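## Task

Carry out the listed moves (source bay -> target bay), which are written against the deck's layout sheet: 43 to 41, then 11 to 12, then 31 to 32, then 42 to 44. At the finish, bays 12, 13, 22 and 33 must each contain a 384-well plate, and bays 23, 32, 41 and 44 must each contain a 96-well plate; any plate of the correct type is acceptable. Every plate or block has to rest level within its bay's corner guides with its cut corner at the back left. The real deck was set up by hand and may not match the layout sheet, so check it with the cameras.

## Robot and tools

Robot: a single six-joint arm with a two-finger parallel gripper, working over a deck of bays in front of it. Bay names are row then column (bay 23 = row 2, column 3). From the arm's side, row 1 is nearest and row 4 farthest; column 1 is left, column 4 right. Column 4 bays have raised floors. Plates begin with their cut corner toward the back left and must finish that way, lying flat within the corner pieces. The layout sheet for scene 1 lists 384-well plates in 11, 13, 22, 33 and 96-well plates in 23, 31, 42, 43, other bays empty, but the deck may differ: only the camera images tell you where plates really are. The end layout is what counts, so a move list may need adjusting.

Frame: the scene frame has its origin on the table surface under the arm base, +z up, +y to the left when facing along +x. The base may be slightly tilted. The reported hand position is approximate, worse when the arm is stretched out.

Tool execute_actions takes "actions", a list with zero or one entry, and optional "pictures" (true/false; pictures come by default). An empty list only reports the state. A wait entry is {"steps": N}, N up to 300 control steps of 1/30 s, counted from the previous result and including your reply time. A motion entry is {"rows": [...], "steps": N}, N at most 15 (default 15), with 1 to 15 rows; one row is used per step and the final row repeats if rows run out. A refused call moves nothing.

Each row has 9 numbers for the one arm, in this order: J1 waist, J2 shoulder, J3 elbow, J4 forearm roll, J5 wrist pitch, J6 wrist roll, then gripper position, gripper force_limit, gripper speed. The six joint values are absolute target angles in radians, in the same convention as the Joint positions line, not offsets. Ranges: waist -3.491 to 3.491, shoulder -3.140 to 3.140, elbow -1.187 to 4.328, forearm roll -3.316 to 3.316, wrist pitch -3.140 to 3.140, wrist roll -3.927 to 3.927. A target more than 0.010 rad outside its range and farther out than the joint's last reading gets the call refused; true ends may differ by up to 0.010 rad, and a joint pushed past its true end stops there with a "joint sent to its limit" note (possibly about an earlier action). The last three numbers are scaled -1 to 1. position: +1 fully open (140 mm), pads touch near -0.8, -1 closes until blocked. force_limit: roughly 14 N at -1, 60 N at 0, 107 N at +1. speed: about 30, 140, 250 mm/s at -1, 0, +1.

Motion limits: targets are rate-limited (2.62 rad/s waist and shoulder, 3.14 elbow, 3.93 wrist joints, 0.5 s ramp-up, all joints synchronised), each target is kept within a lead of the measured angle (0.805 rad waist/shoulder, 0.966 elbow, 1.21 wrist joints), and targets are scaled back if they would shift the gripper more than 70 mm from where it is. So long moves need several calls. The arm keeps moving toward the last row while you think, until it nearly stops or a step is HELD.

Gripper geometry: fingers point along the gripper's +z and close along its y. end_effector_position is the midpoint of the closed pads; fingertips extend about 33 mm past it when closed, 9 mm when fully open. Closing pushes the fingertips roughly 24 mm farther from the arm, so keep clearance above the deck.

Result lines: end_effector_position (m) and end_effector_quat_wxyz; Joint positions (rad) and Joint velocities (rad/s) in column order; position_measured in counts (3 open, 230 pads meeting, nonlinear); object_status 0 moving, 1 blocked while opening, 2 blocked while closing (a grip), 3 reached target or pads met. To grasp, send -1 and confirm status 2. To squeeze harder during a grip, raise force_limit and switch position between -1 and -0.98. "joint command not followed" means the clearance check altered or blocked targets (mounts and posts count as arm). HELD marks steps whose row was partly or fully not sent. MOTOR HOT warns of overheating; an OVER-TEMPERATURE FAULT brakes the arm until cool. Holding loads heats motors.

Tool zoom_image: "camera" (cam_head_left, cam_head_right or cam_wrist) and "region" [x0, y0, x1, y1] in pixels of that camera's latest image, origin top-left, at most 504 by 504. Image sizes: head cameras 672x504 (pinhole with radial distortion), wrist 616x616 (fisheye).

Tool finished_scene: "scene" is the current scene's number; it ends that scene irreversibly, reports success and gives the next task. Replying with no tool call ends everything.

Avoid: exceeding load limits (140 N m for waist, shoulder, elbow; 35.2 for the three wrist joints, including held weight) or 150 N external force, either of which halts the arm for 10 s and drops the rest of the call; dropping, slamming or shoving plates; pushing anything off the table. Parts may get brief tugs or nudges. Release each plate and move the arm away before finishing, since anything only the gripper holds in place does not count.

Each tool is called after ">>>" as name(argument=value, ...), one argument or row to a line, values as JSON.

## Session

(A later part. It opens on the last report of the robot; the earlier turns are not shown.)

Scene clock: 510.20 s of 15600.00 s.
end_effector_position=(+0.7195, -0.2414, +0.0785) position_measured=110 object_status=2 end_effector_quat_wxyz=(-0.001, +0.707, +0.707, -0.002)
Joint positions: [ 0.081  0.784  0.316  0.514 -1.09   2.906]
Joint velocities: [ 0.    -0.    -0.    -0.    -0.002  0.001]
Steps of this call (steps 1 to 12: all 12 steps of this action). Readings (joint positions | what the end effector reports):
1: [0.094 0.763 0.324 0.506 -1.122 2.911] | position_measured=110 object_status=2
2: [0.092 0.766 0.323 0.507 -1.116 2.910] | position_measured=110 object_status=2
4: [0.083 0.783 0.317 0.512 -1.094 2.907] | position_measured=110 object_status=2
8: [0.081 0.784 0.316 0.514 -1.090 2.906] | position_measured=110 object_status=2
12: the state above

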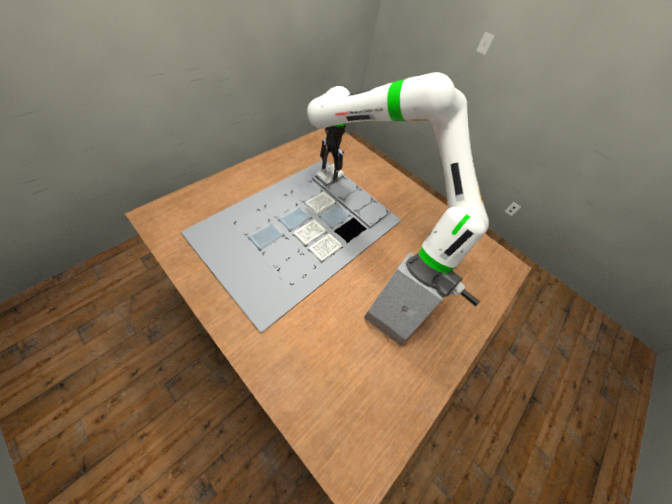

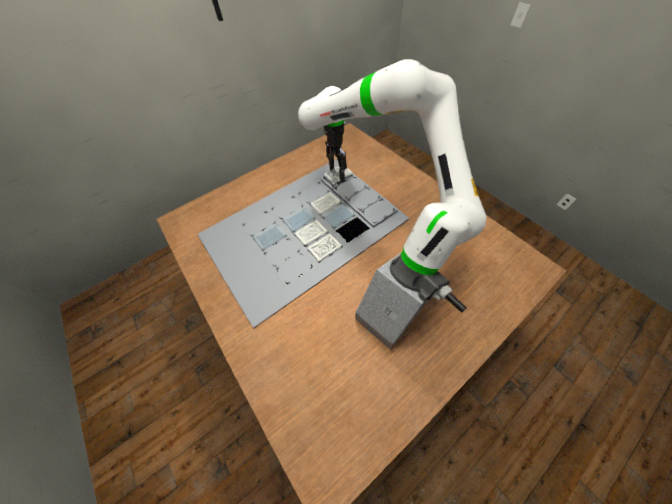

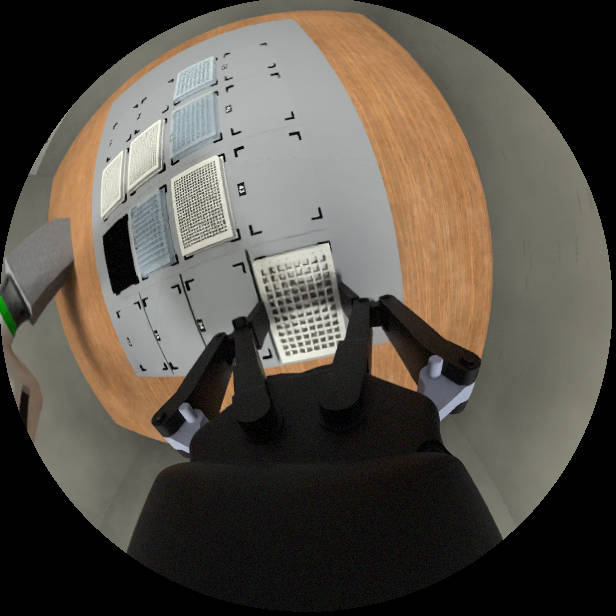

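>>> execute_actions(
  actions=[
    {"rows":[[0.0774,0.7905,0.3143,0.5162,-1.0815,2.905,-1,0,-0.5],[0.0774,0.7905,0.3143,0.5162,-1.0815,2.905,-1,0,-0.5],[0.0774,0.7905,0.3143,0.5162,-1.0815,2.905,-1,0,-0.5],[0.0734,0.7966,0.3121,0.5184,-1.0727,2.9035,-1,0,-0.5]],"steps":10},
  ],
)

>>> zoom_image(
  camera="cam_wrist",
  region=[200, 210, 400, 380],
)

Scene clock: 517.40 s of 15600.00 s.
end_effector_position=(+0.7190, -0.2419, +0.0671) position_measured=110 object_status=2 end_effector_quat_wxyz=(-0.001, +0.707, +0.707, -0.002)
Joint positions: [ 0.073  0.797  0.312  0.518 -1.073  2.904]
Joint velocities: [ 0.001 -0.001  0.    -0.    -0.001  0.   ]
Steps of this call (steps 1 to 15: the robot went on to your last target; steps 16 to 90: nothing new was sent; then 3.87 s passed at rest; steps 91 to 100: all 10 steps of this action). Readings (joint positions | what the end effector reports):
91: [0.081 0.785 0.316 0.514 -1.090 2.906] | position_measured=110 object_status=2
92: [0.079 0.787 0.316 0.515 -1.085 2.905] | position_measured=110 object_status=2
94: [0.077 0.791 0.314 0.516 -1.081 2.905] | position_measured=110 object_status=2
98: [0.073 0.797 0.312 0.518 -1.073 2.904] | position_measured=110 object_status=2
100: the state above

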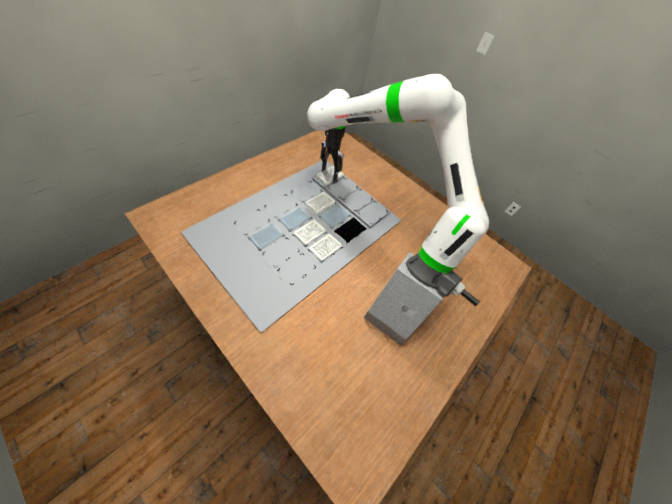

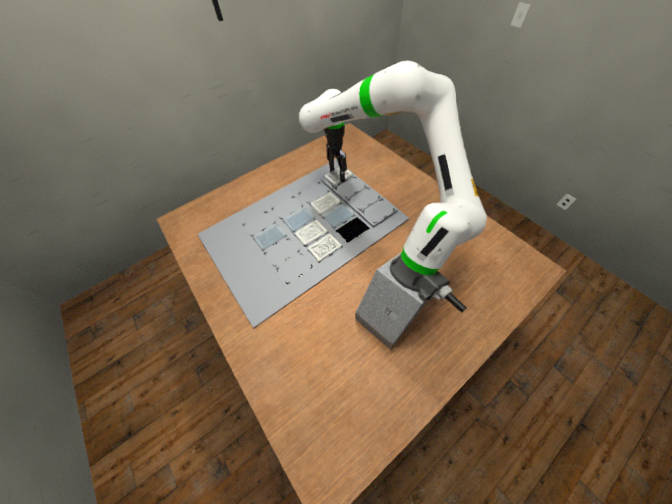

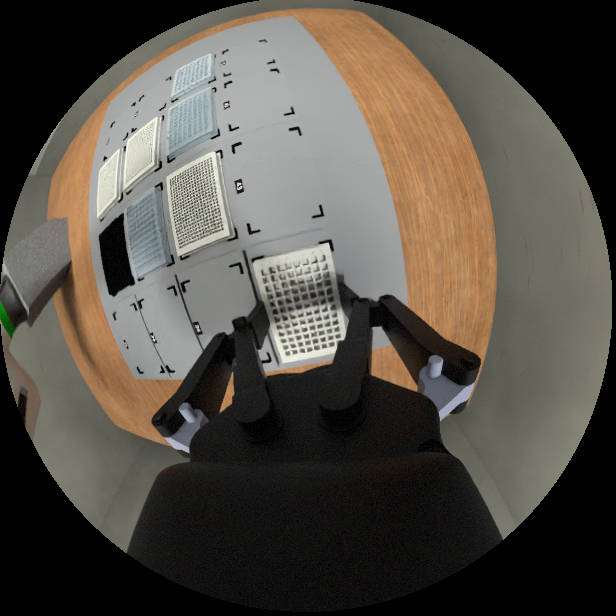

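Region (200, 210, 400, 380) of cam_wrist's 616x616 image, scaled by 2.520, with more detail than that image has; it fills the top 428 rows of this view, and the rest is white.

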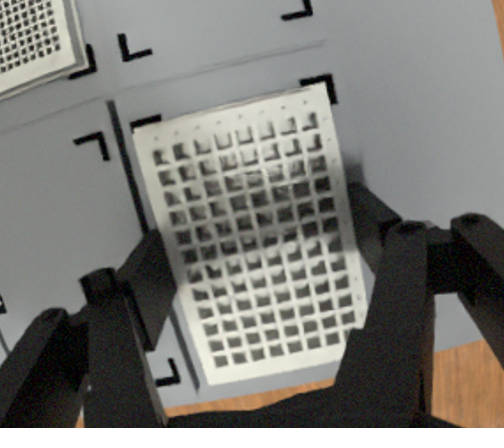

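>>> execute_actions(
  actions=[
    {"rows":[[0.0717,0.8009,0.3141,0.5194,-1.0702,2.903,-1,0,-0.5],[0.0717,0.8009,0.3141,0.5194,-1.0702,2.903,-1,0,-0.5],[0.0717,0.8009,0.3141,0.5194,-1.0702,2.903,-1,0,-0.5],[0.0717,0.8009,0.3141,0.5194,-1.0702,2.903,-1,0,-0.5],[0.0717,0.8009,0.3141,0.5194,-1.0702,2.903,-1,0,-0.5],[0.0717,0.8009,0.3141,0.5194,-1.0702,2.903,-1,0,-0.5],[0.0717,0.8009,0.3141,0.5194,-1.0702,2.903,0.3,0,-0.5]],"steps":14},
  ],
  pictures=false,
)

>>> execute_actions(
  actions=[
    {"rows":[[0.0945,0.7623,0.3242,0.506,-1.1219,2.911,0.3,0,-0.5]],"steps":8},
  ],
)

>>> execute_actions(
  actions=[
    {"rows":[[0.4943,0.9949,0.3349,0.498,-1.094,2.458,0.3,0,-0.5]]},
  ],
  pictures=false,
)

>>> execute_actions(
  actions=[
    {"rows":[[0.762,1.0156,0.167,0.4617,-1.0175,2.160,0.3,0,-0.5]]},
  ],
  pictures=false,
)

>>> execute_actions(
  actions=[
    {"steps":10},
  ],
  pictures=false,
)

>>> execute_actions(
  actions=[
    {"rows":[[0.7512,1.0365,0.1604,0.474,-0.990,2.152,0.3,0,-0.5]],"steps":12},
  ],
)

>>> zoom_image(
  camera="cam_wrist",
  region=[200, 210, 400, 380],
)

Scene clock: 552.10 s of 15600.00 s.
end_effector_position=(+0.7197, -0.2421, +0.0648) position_measured=91 object_status=0 end_effector_quat_wxyz=(-0.001, +0.707, +0.707, -0.002)
Joint positions: [ 0.072  0.801  0.314  0.519 -1.07   2.903]
Joint velocities: [-0.002 -0.001  0.     0.    -0.    -0.   ]
Steps of this call (steps 1 to 15: the robot went on to your last target; steps 16 to 90: nothing new was sent; then 31.23 s passed at rest; steps 91 to 104: all 14 steps of this action). Readings (joint positions | what the end effector reports):
91: [0.073 0.797 0.312 0.518 -1.073 2.903] | position_measured=110 object_status=2
92: [0.073 0.799 0.314 0.519 -1.071 2.903] | position_measured=110 object_status=2
94: [0.072 0.801 0.314 0.519 -1.070 2.903] | position_measured=110 object_status=2
98: [0.072 0.801 0.314 0.519 -1.070 2.903] | position_measured=110 object_status=0
104: the state above

Scene clock: 552.37 s of 15600.00 s.
end_effector_position=(+0.7194, -0.2414, +0.0984) position_measured=91 object_status=3 end_effector_quat_wxyz=(-0.001, +0.707, +0.707, -0.001)
Joint positions: [ 0.094  0.762  0.324  0.506 -1.122  2.911]
Joint velocities: [-0.002 -0.    -0.    -0.    -0.002  0.001]
Steps of this call (steps 1 to 8: all 8 steps of this action). Readings (joint positions | what the end effector reports):
1: [0.072 0.801 0.314 0.519 -1.070 2.903] | position_measured=91 object_status=0
2: [0.074 0.797 0.315 0.518 -1.076 2.903] | position_measured=91 object_status=0
4: [0.087 0.774 0.321 0.511 -1.106 2.908] | position_measured=91 object_status=0
8: the state above

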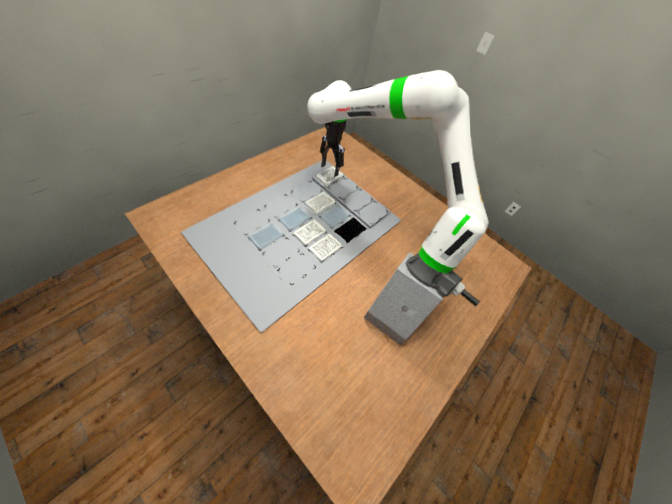

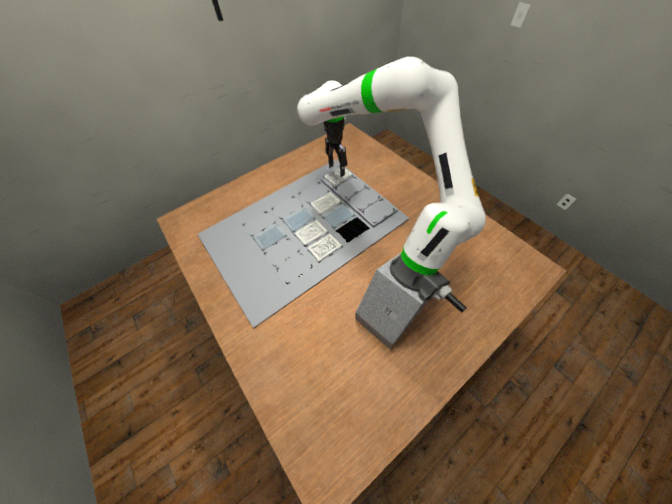

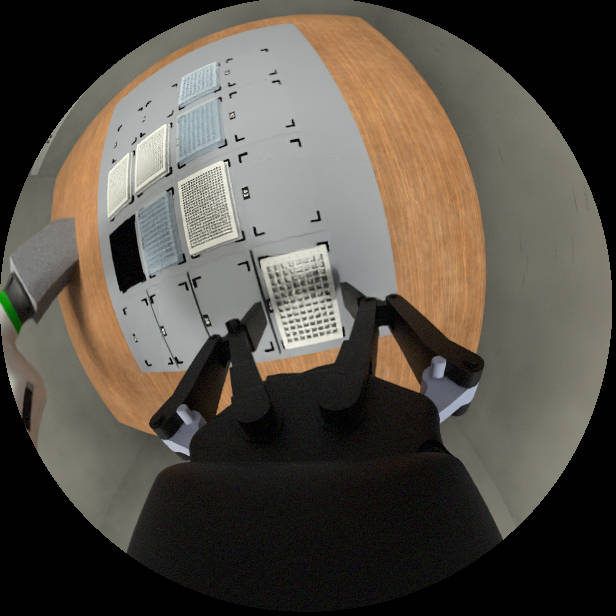

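Scene clock: 552.87 s of 15600.00 s.
end_effector_position=(+0.7365, -0.0180, +0.0843) position_measured=91 object_status=3 end_effector_quat_wxyz=(-0.005, +0.707, +0.707, +0.001)
Joint positions: [ 0.36   0.917  0.331  0.501 -1.104  2.61 ]
Joint velocities: [ 0.641  0.375  0.018 -0.013  0.046 -0.723]
Steps of this call (steps 1 to 15: all 15 steps of this action). Readings (joint positions | what the end effector reports):
1: [0.095 0.763 0.324 0.506 -1.122 2.911] | position_measured=91 object_status=3
2: [0.098 0.765 0.324 0.506 -1.122 2.906] | position_measured=91 object_status=3
4: [0.123 0.779 0.325 0.506 -1.120 2.877] | position_measured=91 object_status=3
8: [0.209 0.829 0.327 0.504 -1.114 2.781] | position_measured=91 object_status=3
15: the state above

Scene clock: 553.37 s of 15600.00 s.
end_effector_position=(+0.6376, +0.2232, +0.0832) position_measured=91 object_status=3 end_effector_quat_wxyz=(-0.003, +0.707, +0.707, +0.001)
Joint positions: [ 0.701  1.002  0.196  0.468 -1.032  2.229]
Joint velocities: [ 0.691  0.151 -0.329 -0.075  0.159 -0.766]
Steps of this call (steps 1 to 15: all 15 steps of this action). Readings (joint positions | what the end effector reports):
1: [0.382 0.929 0.332 0.500 -1.102 2.586] | position_measured=91 object_status=3
2: [0.404 0.939 0.331 0.499 -1.100 2.561] | position_measured=91 object_status=3
4: [0.448 0.948 0.317 0.496 -1.090 2.511] | position_measured=91 object_status=3
8: [0.538 0.967 0.273 0.486 -1.069 2.411] | position_measured=91 object_status=3
15: the state above

Scene clock: 553.70 s of 15600.00 s.
end_effector_position=(+0.6103, +0.2574, +0.0815) position_measured=91 object_status=3 end_effector_quat_wxyz=(-0.001, +0.707, +0.707, -0.001)
Joint positions: [ 0.762  1.016  0.167  0.462 -1.018  2.16 ]
Joint velocities: [ 0.    -0.001 -0.    -0.     0.001  0.   ]
Steps of this call (steps 1 to 10: the robot went on to your last target). Readings (joint positions | what the end effector reports):
1: [0.723 1.007 0.186 0.466 -1.027 2.204] | position_measured=91 object_status=3
2: [0.741 1.011 0.177 0.464 -1.022 2.184] | position_measured=91 object_status=3
4: [0.760 1.015 0.168 0.462 -1.018 2.162] | position_measured=91 object_status=3
8: [0.762 1.016 0.167 0.462 -1.018 2.160] | position_measured=91 object_status=3
10: the state above

Scene clock: 554.10 s of 15600.00 s.
end_effector_position=(+0.6103, +0.2572, +0.0643) position_measured=91 object_status=3 end_effector_quat_wxyz=(-0.001, +0.707, +0.707, -0.002)
Joint positions: [ 0.751  1.037  0.16   0.474 -0.99   2.152]
Joint velocities: [ 0.    -0.001  0.     0.     0.     0.001]
Steps of this call (steps 1 to 12: all 12 steps of this action). Readings (joint positions | what the end effector reports):
1: [0.762 1.016 0.167 0.462 -1.017 2.160] | position_measured=91 object_status=3
2: [0.760 1.020 0.166 0.464 -1.011 2.158] | position_measured=91 object_status=3
4: [0.752 1.036 0.160 0.472 -0.992 2.153] | position_measured=91 object_status=3
8: [0.751 1.037 0.160 0.474 -0.990 2.152] | position_measured=91 object_status=3
12: the state above

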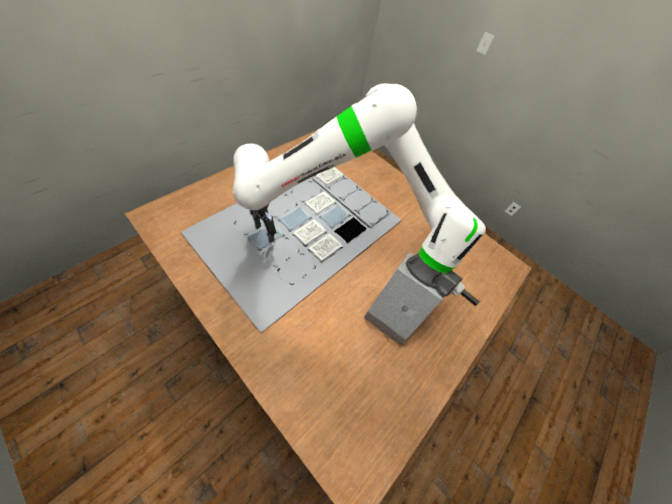

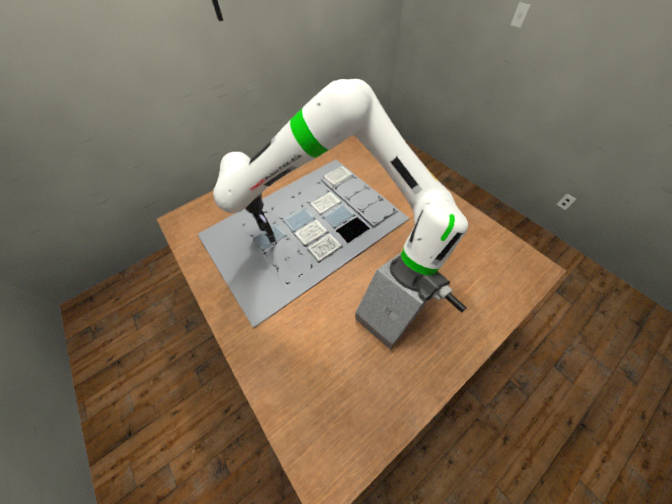

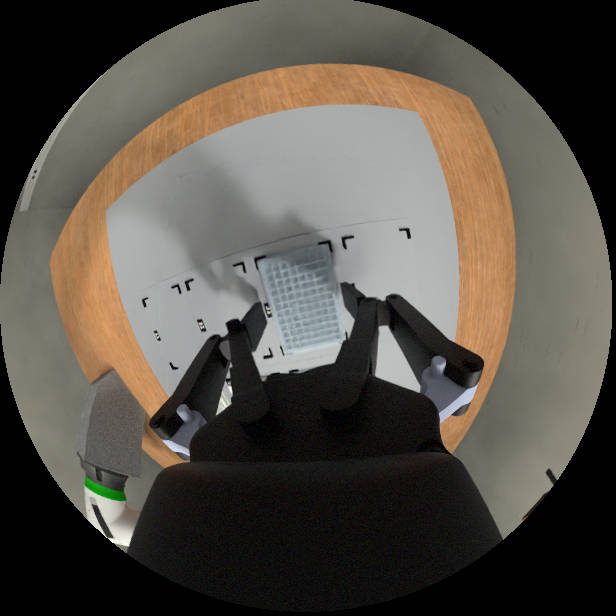

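Region (200, 210, 400, 380) of cam_wrist's 616x616 image, scaled by 2.520, with more detail than that image has; it fills the top 428 rows of this view, and the rest is white.

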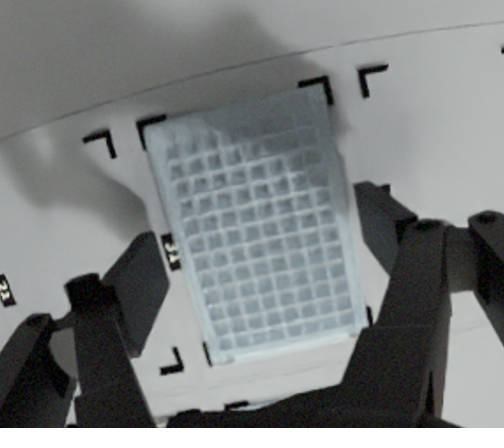

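>>> execute_actions(
  actions=[
    {"rows":[[0.7458,1.0469,0.157,0.4804,-0.976,2.148,0.3,0,-0.5],[0.7458,1.0469,0.157,0.4804,-0.976,2.148,0.3,0,-0.5],[0.7458,1.0469,0.157,0.4804,-0.976,2.148,0.3,0,-0.5],[0.7404,1.0573,0.1537,0.4868,-0.9623,2.144,0.3,0,-0.5]],"steps":9},
  ],
  pictures=false,
)

>>> execute_actions(
  actions=[
    {"rows":[[0.7404,1.0573,0.1537,0.4868,-0.9623,2.144,-1,0,-0.5]],"steps":15},
  ],
)

>>> zoom_image(
  camera="cam_wrist",
  region=[200, 210, 400, 380],
)

>>> execute_actions(
  actions=[
    {"rows":[[0.7512,1.0365,0.1604,0.474,-0.990,2.152,-1,0,-0.5]],"steps":7},
  ],
  pictures=false,
)

>>> execute_actions(
  actions=[
    {"rows":[[0.6643,1.2552,0.6253,0.4457,-1.1828,2.340,-1,0,-0.5]]},
  ],
  pictures=false,
)

>>> execute_actions(
  actions=[
    {"steps":10},
  ],
)

>>> zoom_image(
  camera="cam_wrist",
  region=[200, 210, 400, 380],
)

Scene clock: 579.93 s of 15600.00 s.
end_effector_position=(+0.6100, +0.2572, +0.0473) position_measured=91 object_status=3 end_effector_quat_wxyz=(-0.001, +0.707, +0.707, -0.002)
Joint positions: [ 0.74   1.057  0.154  0.487 -0.962  2.144]
Joint velocities: [-0.     0.001  0.    -0.     0.    -0.001]
Steps of this call (steps 1 to 15: the robot went on to your last target; steps 16 to 90: nothing new was sent; then 22.53 s passed at rest; steps 91 to 99: all 9 steps of this action). Readings (joint positions | what the end effector reports):
91: [0.751 1.037 0.160 0.474 -0.989 2.152] | position_measured=91 object_status=3
92: [0.750 1.040 0.160 0.477 -0.984 2.150] | position_measured=91 object_status=3
94: [0.746 1.048 0.157 0.480 -0.976 2.148] | position_measured=91 object_status=3
98: [0.740 1.057 0.154 0.487 -0.962 2.144] | position_measured=91 object_status=3
99: the state above

Scene clock: 580.43 s of 15600.00 s.
end_effector_position=(+0.6102, +0.2573, +0.0475) position_measured=108 object_status=2 end_effector_quat_wxyz=(-0.001, +0.707, +0.707, -0.001)
Joint positions: [ 0.74   1.057  0.154  0.487 -0.962  2.144]
Joint velocities: [ 0.001  0.    -0.001 -0.001  0.001  0.   ]
Steps of this call (steps 1 to 15: all 15 steps of this action). Readings (joint positions | what the end effector reports):
1: [0.740 1.057 0.154 0.487 -0.962 2.144] | position_measured=91 object_status=0
2: [0.740 1.057 0.154 0.487 -0.962 2.144] | position_measured=94 object_status=0
4: [0.740 1.057 0.154 0.487 -0.962 2.144] | position_measured=103 object_status=0
8: [0.740 1.057 0.154 0.487 -0.962 2.144] | position_measured=108 object_status=0
15: the state above

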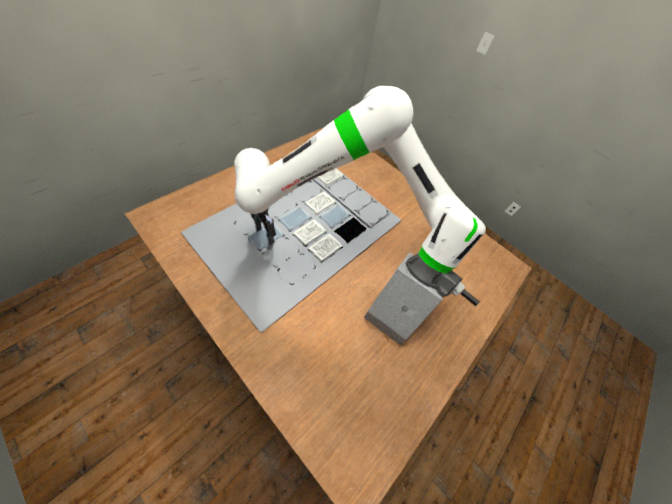

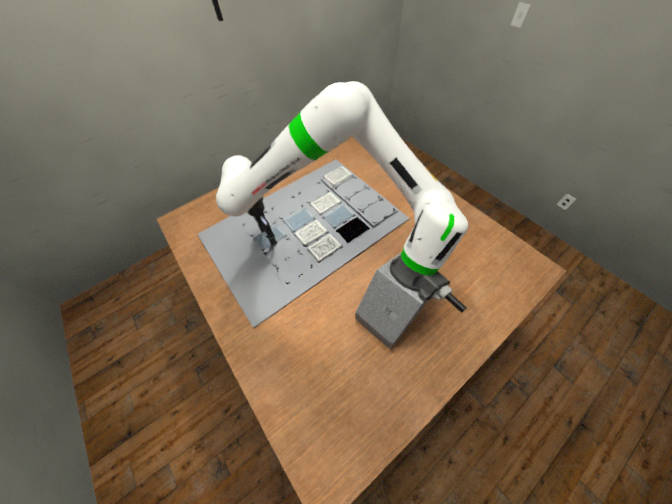

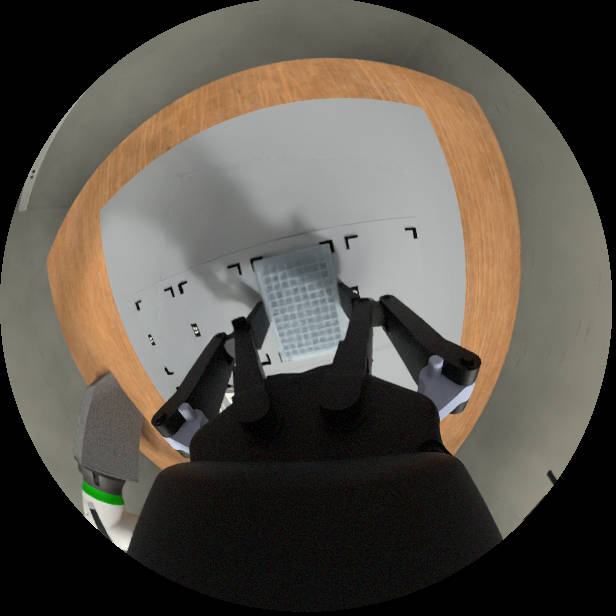

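Region (200, 210, 400, 380) of cam_wrist's 616x616 image, scaled by 2.520, with more detail than that image has; it fills the top 428 rows of this view, and the rest is white.

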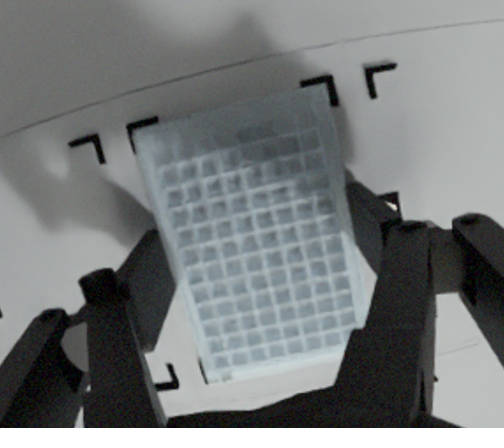

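Scene clock: 580.67 s of 15600.00 s.
end_effector_position=(+0.6101, +0.2572, +0.0642) position_measured=109 object_status=2 end_effector_quat_wxyz=(-0.001, +0.707, +0.707, -0.002)
Joint positions: [ 0.751  1.037  0.16   0.474 -0.99   2.152]
Joint velocities: [-0.     0.     0.001  0.    -0.     0.   ]
Steps of this call (steps 1 to 7: all 7 steps of this action). Readings (joint positions | what the end effector reports):
1: [0.741 1.057 0.154 0.487 -0.963 2.144] | position_measured=108 object_status=2
2: [0.742 1.054 0.155 0.484 -0.968 2.145] | position_measured=108 object_status=2
4: [0.750 1.038 0.160 0.475 -0.988 2.151] | position_measured=109 object_status=2
7: the state above

Scene clock: 581.17 s of 15600.00 s.
end_effector_position=(+0.7144, +0.2566, +0.0594) position_measured=109 object_status=2 end_effector_quat_wxyz=(-0.001, +0.707, +0.707, -0.001)
Joint positions: [ 0.668  1.247  0.607  0.447 -1.175  2.333]
Joint velocities: [-0.088  0.216  0.455 -0.028 -0.187  0.183]
Steps of this call (steps 1 to 15: all 15 steps of this action). Readings (joint positions | what the end effector reports):
1: [0.751 1.037 0.161 0.474 -0.990 2.152] | position_measured=109 object_status=2
2: [0.750 1.039 0.165 0.474 -0.992 2.154] | position_measured=109 object_status=2
4: [0.745 1.053 0.196 0.472 -1.005 2.166] | position_measured=109 object_status=2
8: [0.718 1.121 0.340 0.463 -1.064 2.225] | position_measured=109 object_status=2
15: the state above

Scene clock: 581.50 s of 15600.00 s.
end_effector_position=(+0.7178, +0.2560, +0.0590) position_measured=109 object_status=2 end_effector_quat_wxyz=(-0.001, +0.707, +0.707, -0.001)
Joint positions: [ 0.664  1.255  0.625  0.446 -1.183  2.34 ]
Joint velocities: [-0.001 -0.001 -0.     0.    -0.001 -0.   ]
Steps of this call (steps 1 to 10: the robot went on to your last target). Readings (joint positions | what the end effector reports):
1: [0.665 1.252 0.619 0.446 -1.180 2.338] | position_measured=109 object_status=2
2: [0.664 1.255 0.624 0.446 -1.182 2.340] | position_measured=109 object_status=2
4: [0.664 1.255 0.625 0.446 -1.183 2.340] | position_measured=109 object_status=2
8: [0.664 1.255 0.625 0.446 -1.183 2.340] | position_measured=109 object_status=2
10: the state above

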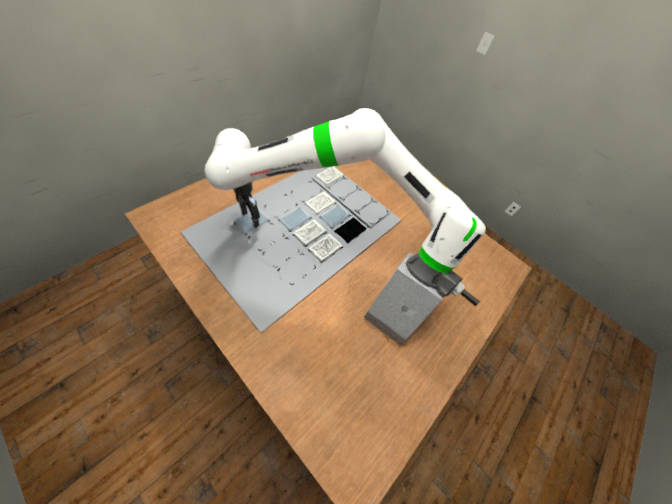

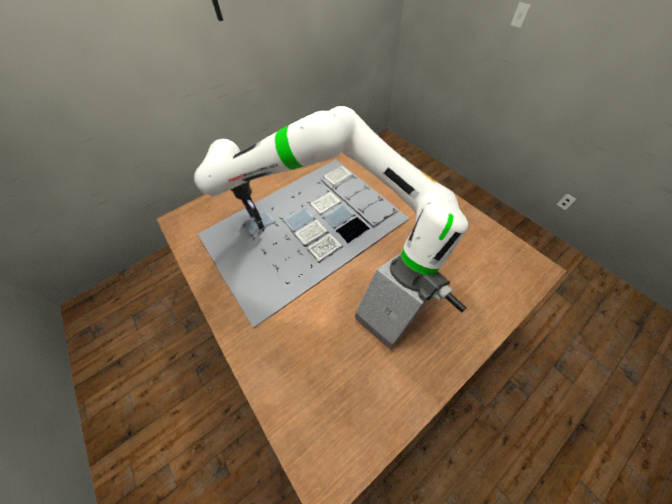

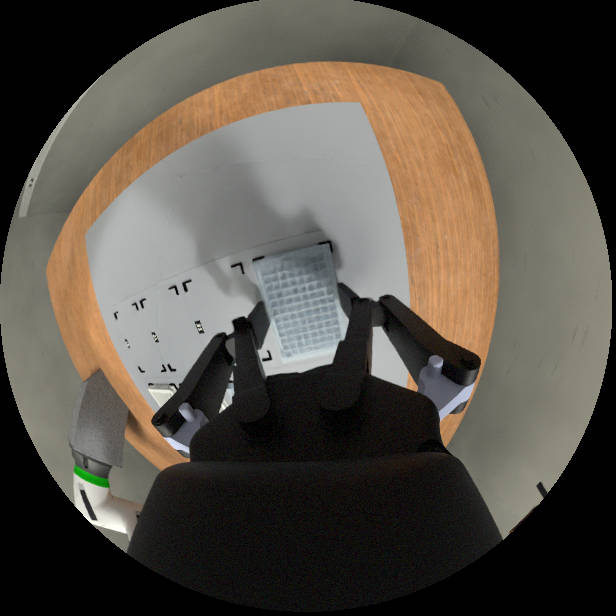

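Region (200, 210, 400, 380) of cam_wrist's 616x616 image, scaled by 2.520, with more detail than that image has; it fills the top 428 rows of this view, and the rest is white.

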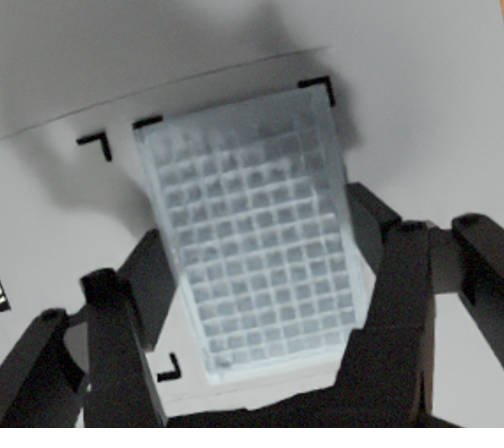

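>>> execute_actions(
  actions=[
    {"rows":[[0.6626,1.2583,0.6243,0.4469,-1.1784,2.3395,-1,0,-0.5],[0.6626,1.2583,0.6243,0.4469,-1.1784,2.3395,-1,0,-0.5],[0.661,1.2615,0.6233,0.4481,-1.174,2.339,-1,0,-0.5],[0.661,1.2615,0.6233,0.4481,-1.174,2.339,-1,0,-0.5],[0.6593,1.2646,0.6223,0.4493,-1.1697,2.3384,-1,0,-0.5],[0.6593,1.2646,0.6223,0.4493,-1.1697,2.3384,-1,0,-0.5],[0.6593,1.2646,0.6223,0.4493,-1.1697,2.3384,-1,0,-0.5],[0.6593,1.2646,0.6223,0.4493,-1.1697,2.3384,-1,0,-0.5],[0.6593,1.2646,0.6223,0.4493,-1.1697,2.3384,0.3,0,-0.5]],"steps":15},
  ],
  pictures=false,
)

>>> execute_actions(
  actions=[
    {"rows":[[0.6768,1.2315,0.633,0.4368,-1.2155,2.344,0.3,0,-0.5]],"steps":8},
  ],
  pictures=false,
)

>>> execute_actions(
  actions=[
    {"rows":[[0.777,0.362,-0.186,0.401,-1.296,2.287,0.3,0,-0.5]]},
  ],
  pictures=false,
)

>>> execute_actions(
  actions=[
    {"steps":25},
  ],
)

>>> zoom_image(
  camera="cam_head_left",
  region=[170, 150, 410, 340],
)

>>> zoom_image(
  camera="cam_wrist",
  region=[190, 140, 430, 370],
)

Scene clock: 594.90 s of 15600.00 s.
end_effector_position=(+0.7178, +0.2559, +0.0499) position_measured=91 object_status=0 end_effector_quat_wxyz=(-0.001, +0.707, +0.707, -0.001)
Joint positions: [ 0.659  1.265  0.622  0.449 -1.17   2.338]
Joint velocities: [-0.001  0.    -0.    -0.     0.     0.001]
Steps of this call (steps 1 to 30: the robot went on to your last target; steps 31 to 90: nothing new was sent; then 9.90 s passed at rest; steps 91 to 105: all 15 steps of this action). Readings (joint positions | what the end effector reports):
91: [0.664 1.255 0.625 0.446 -1.183 2.340] | position_measured=109 object_status=2
92: [0.663 1.257 0.625 0.447 -1.180 2.340] | position_measured=109 object_status=2
94: [0.662 1.261 0.624 0.448 -1.175 2.339] | position_measured=109 object_status=2
98: [0.659 1.265 0.622 0.449 -1.170 2.338] | position_measured=109 object_status=2
105: the state above

Scene clock: 595.17 s of 15600.00 s.
end_effector_position=(+0.7176, +0.2562, +0.0816) position_measured=91 object_status=3 end_effector_quat_wxyz=(-0.001, +0.707, +0.707, -0.001)
Joint positions: [ 0.677  1.232  0.633  0.437 -1.215  2.344]
Joint velocities: [ 0. -0. -0.  0.  0.  0.]
Steps of this call (steps 1 to 8: all 8 steps of this action). Readings (joint positions | what the end effector reports):
1: [0.659 1.264 0.622 0.449 -1.170 2.338] | position_measured=91 object_status=0
2: [0.661 1.261 0.623 0.448 -1.176 2.339] | position_measured=91 object_status=0
4: [0.672 1.239 0.631 0.440 -1.204 2.342] | position_measured=91 object_status=0
8: the state above

Scene clock: 595.67 s of 15600.00 s.
end_effector_position=(+0.6495, +0.1799, +0.2055) position_measured=91 object_status=3 end_effector_quat_wxyz=(-0.001, +0.707, +0.708, -0.003)
Joint positions: [ 0.721  0.85   0.27   0.421 -1.251  2.319]
Joint velocities: [ 0.115 -1.007 -0.94  -0.04  -0.091 -0.065]
Steps of this call (steps 1 to 15: all 15 steps of this action). Readings (joint positions | what the end effector reports):
1: [0.677 1.231 0.633 0.437 -1.215 2.344] | position_measured=91 object_status=3
2: [0.677 1.228 0.628 0.437 -1.216 2.344] | position_measured=91 object_status=3
4: [0.680 1.202 0.603 0.436 -1.218 2.342] | position_measured=91 object_status=3
8: [0.694 1.087 0.490 0.431 -1.230 2.334] | position_measured=91 object_status=3
15: the state above

Scene clock: 596.50 s of 15600.00 s.
end_effector_position=(+0.5182, +0.0646, +0.2966) position_measured=91 object_status=3 end_effector_quat_wxyz=(-0.001, +0.707, +0.708, -0.001)
Joint positions: [ 0.777  0.362 -0.186  0.401 -1.296  2.287]
Joint velocities: [-0.001  0.    -0.001  0.     0.    -0.   ]
Steps of this call (steps 1 to 25: the robot went on to your last target). Readings (joint positions | what the end effector reports):
1: [0.725 0.816 0.238 0.420 -1.254 2.317] | position_measured=91 object_status=3
2: [0.729 0.782 0.206 0.418 -1.257 2.314] | position_measured=91 object_status=3
4: [0.737 0.713 0.142 0.415 -1.264 2.310] | position_measured=91 object_status=3
8: [0.753 0.576 0.013 0.410 -1.276 2.301] | position_measured=91 object_status=3
25: the state above

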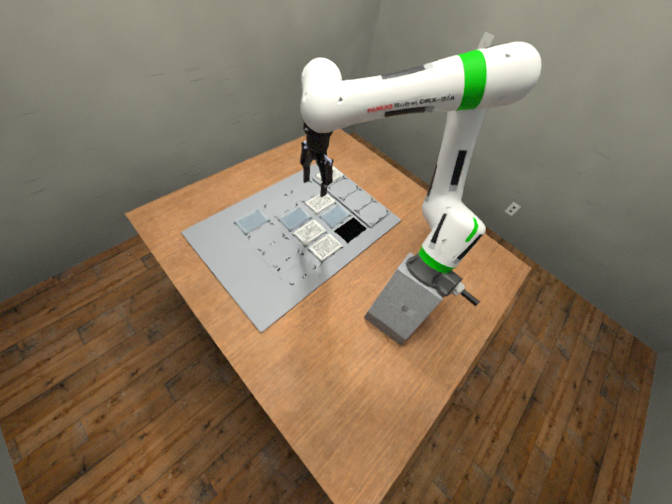

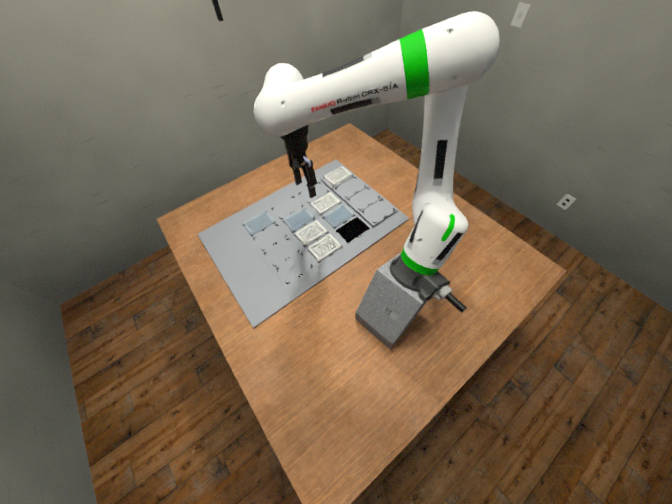

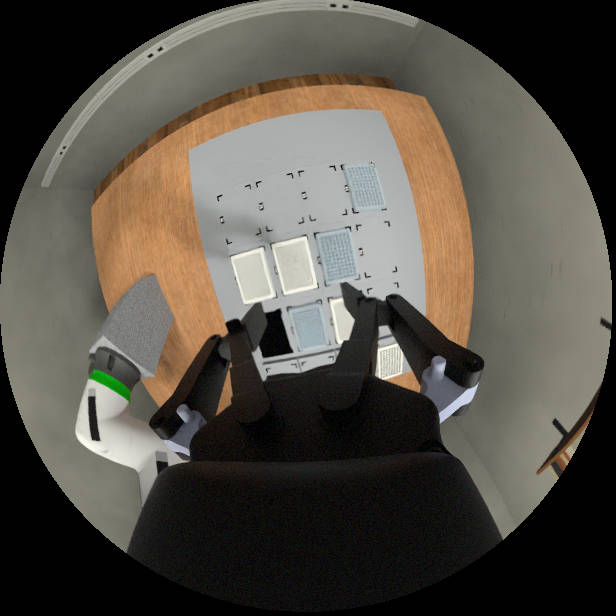

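Region (170, 150, 410, 340) of cam_head_left's 672x504 image, scaled by 2.100, with more detail than that image has; it fills the top 399 rows of this view, and the rest is white.

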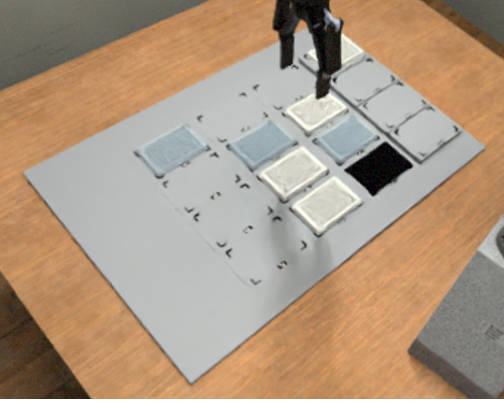

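Region (190, 140, 430, 370) of cam_wrist's 616x616 image, scaled by 2.100, with more detail than that image has; it fills the top 483 rows of this view, and the rest is white.

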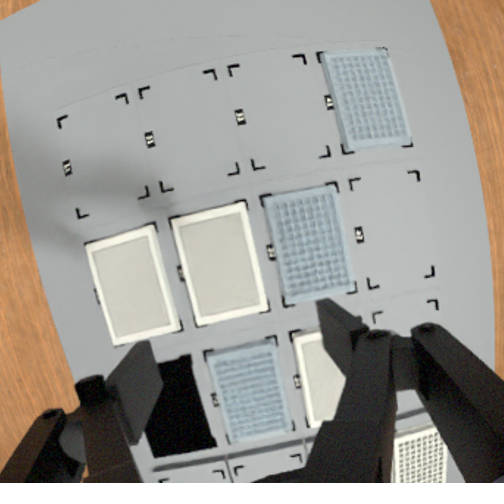

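>>> finished_scene(
  scene=1,
)

The scene is finished: the task was done.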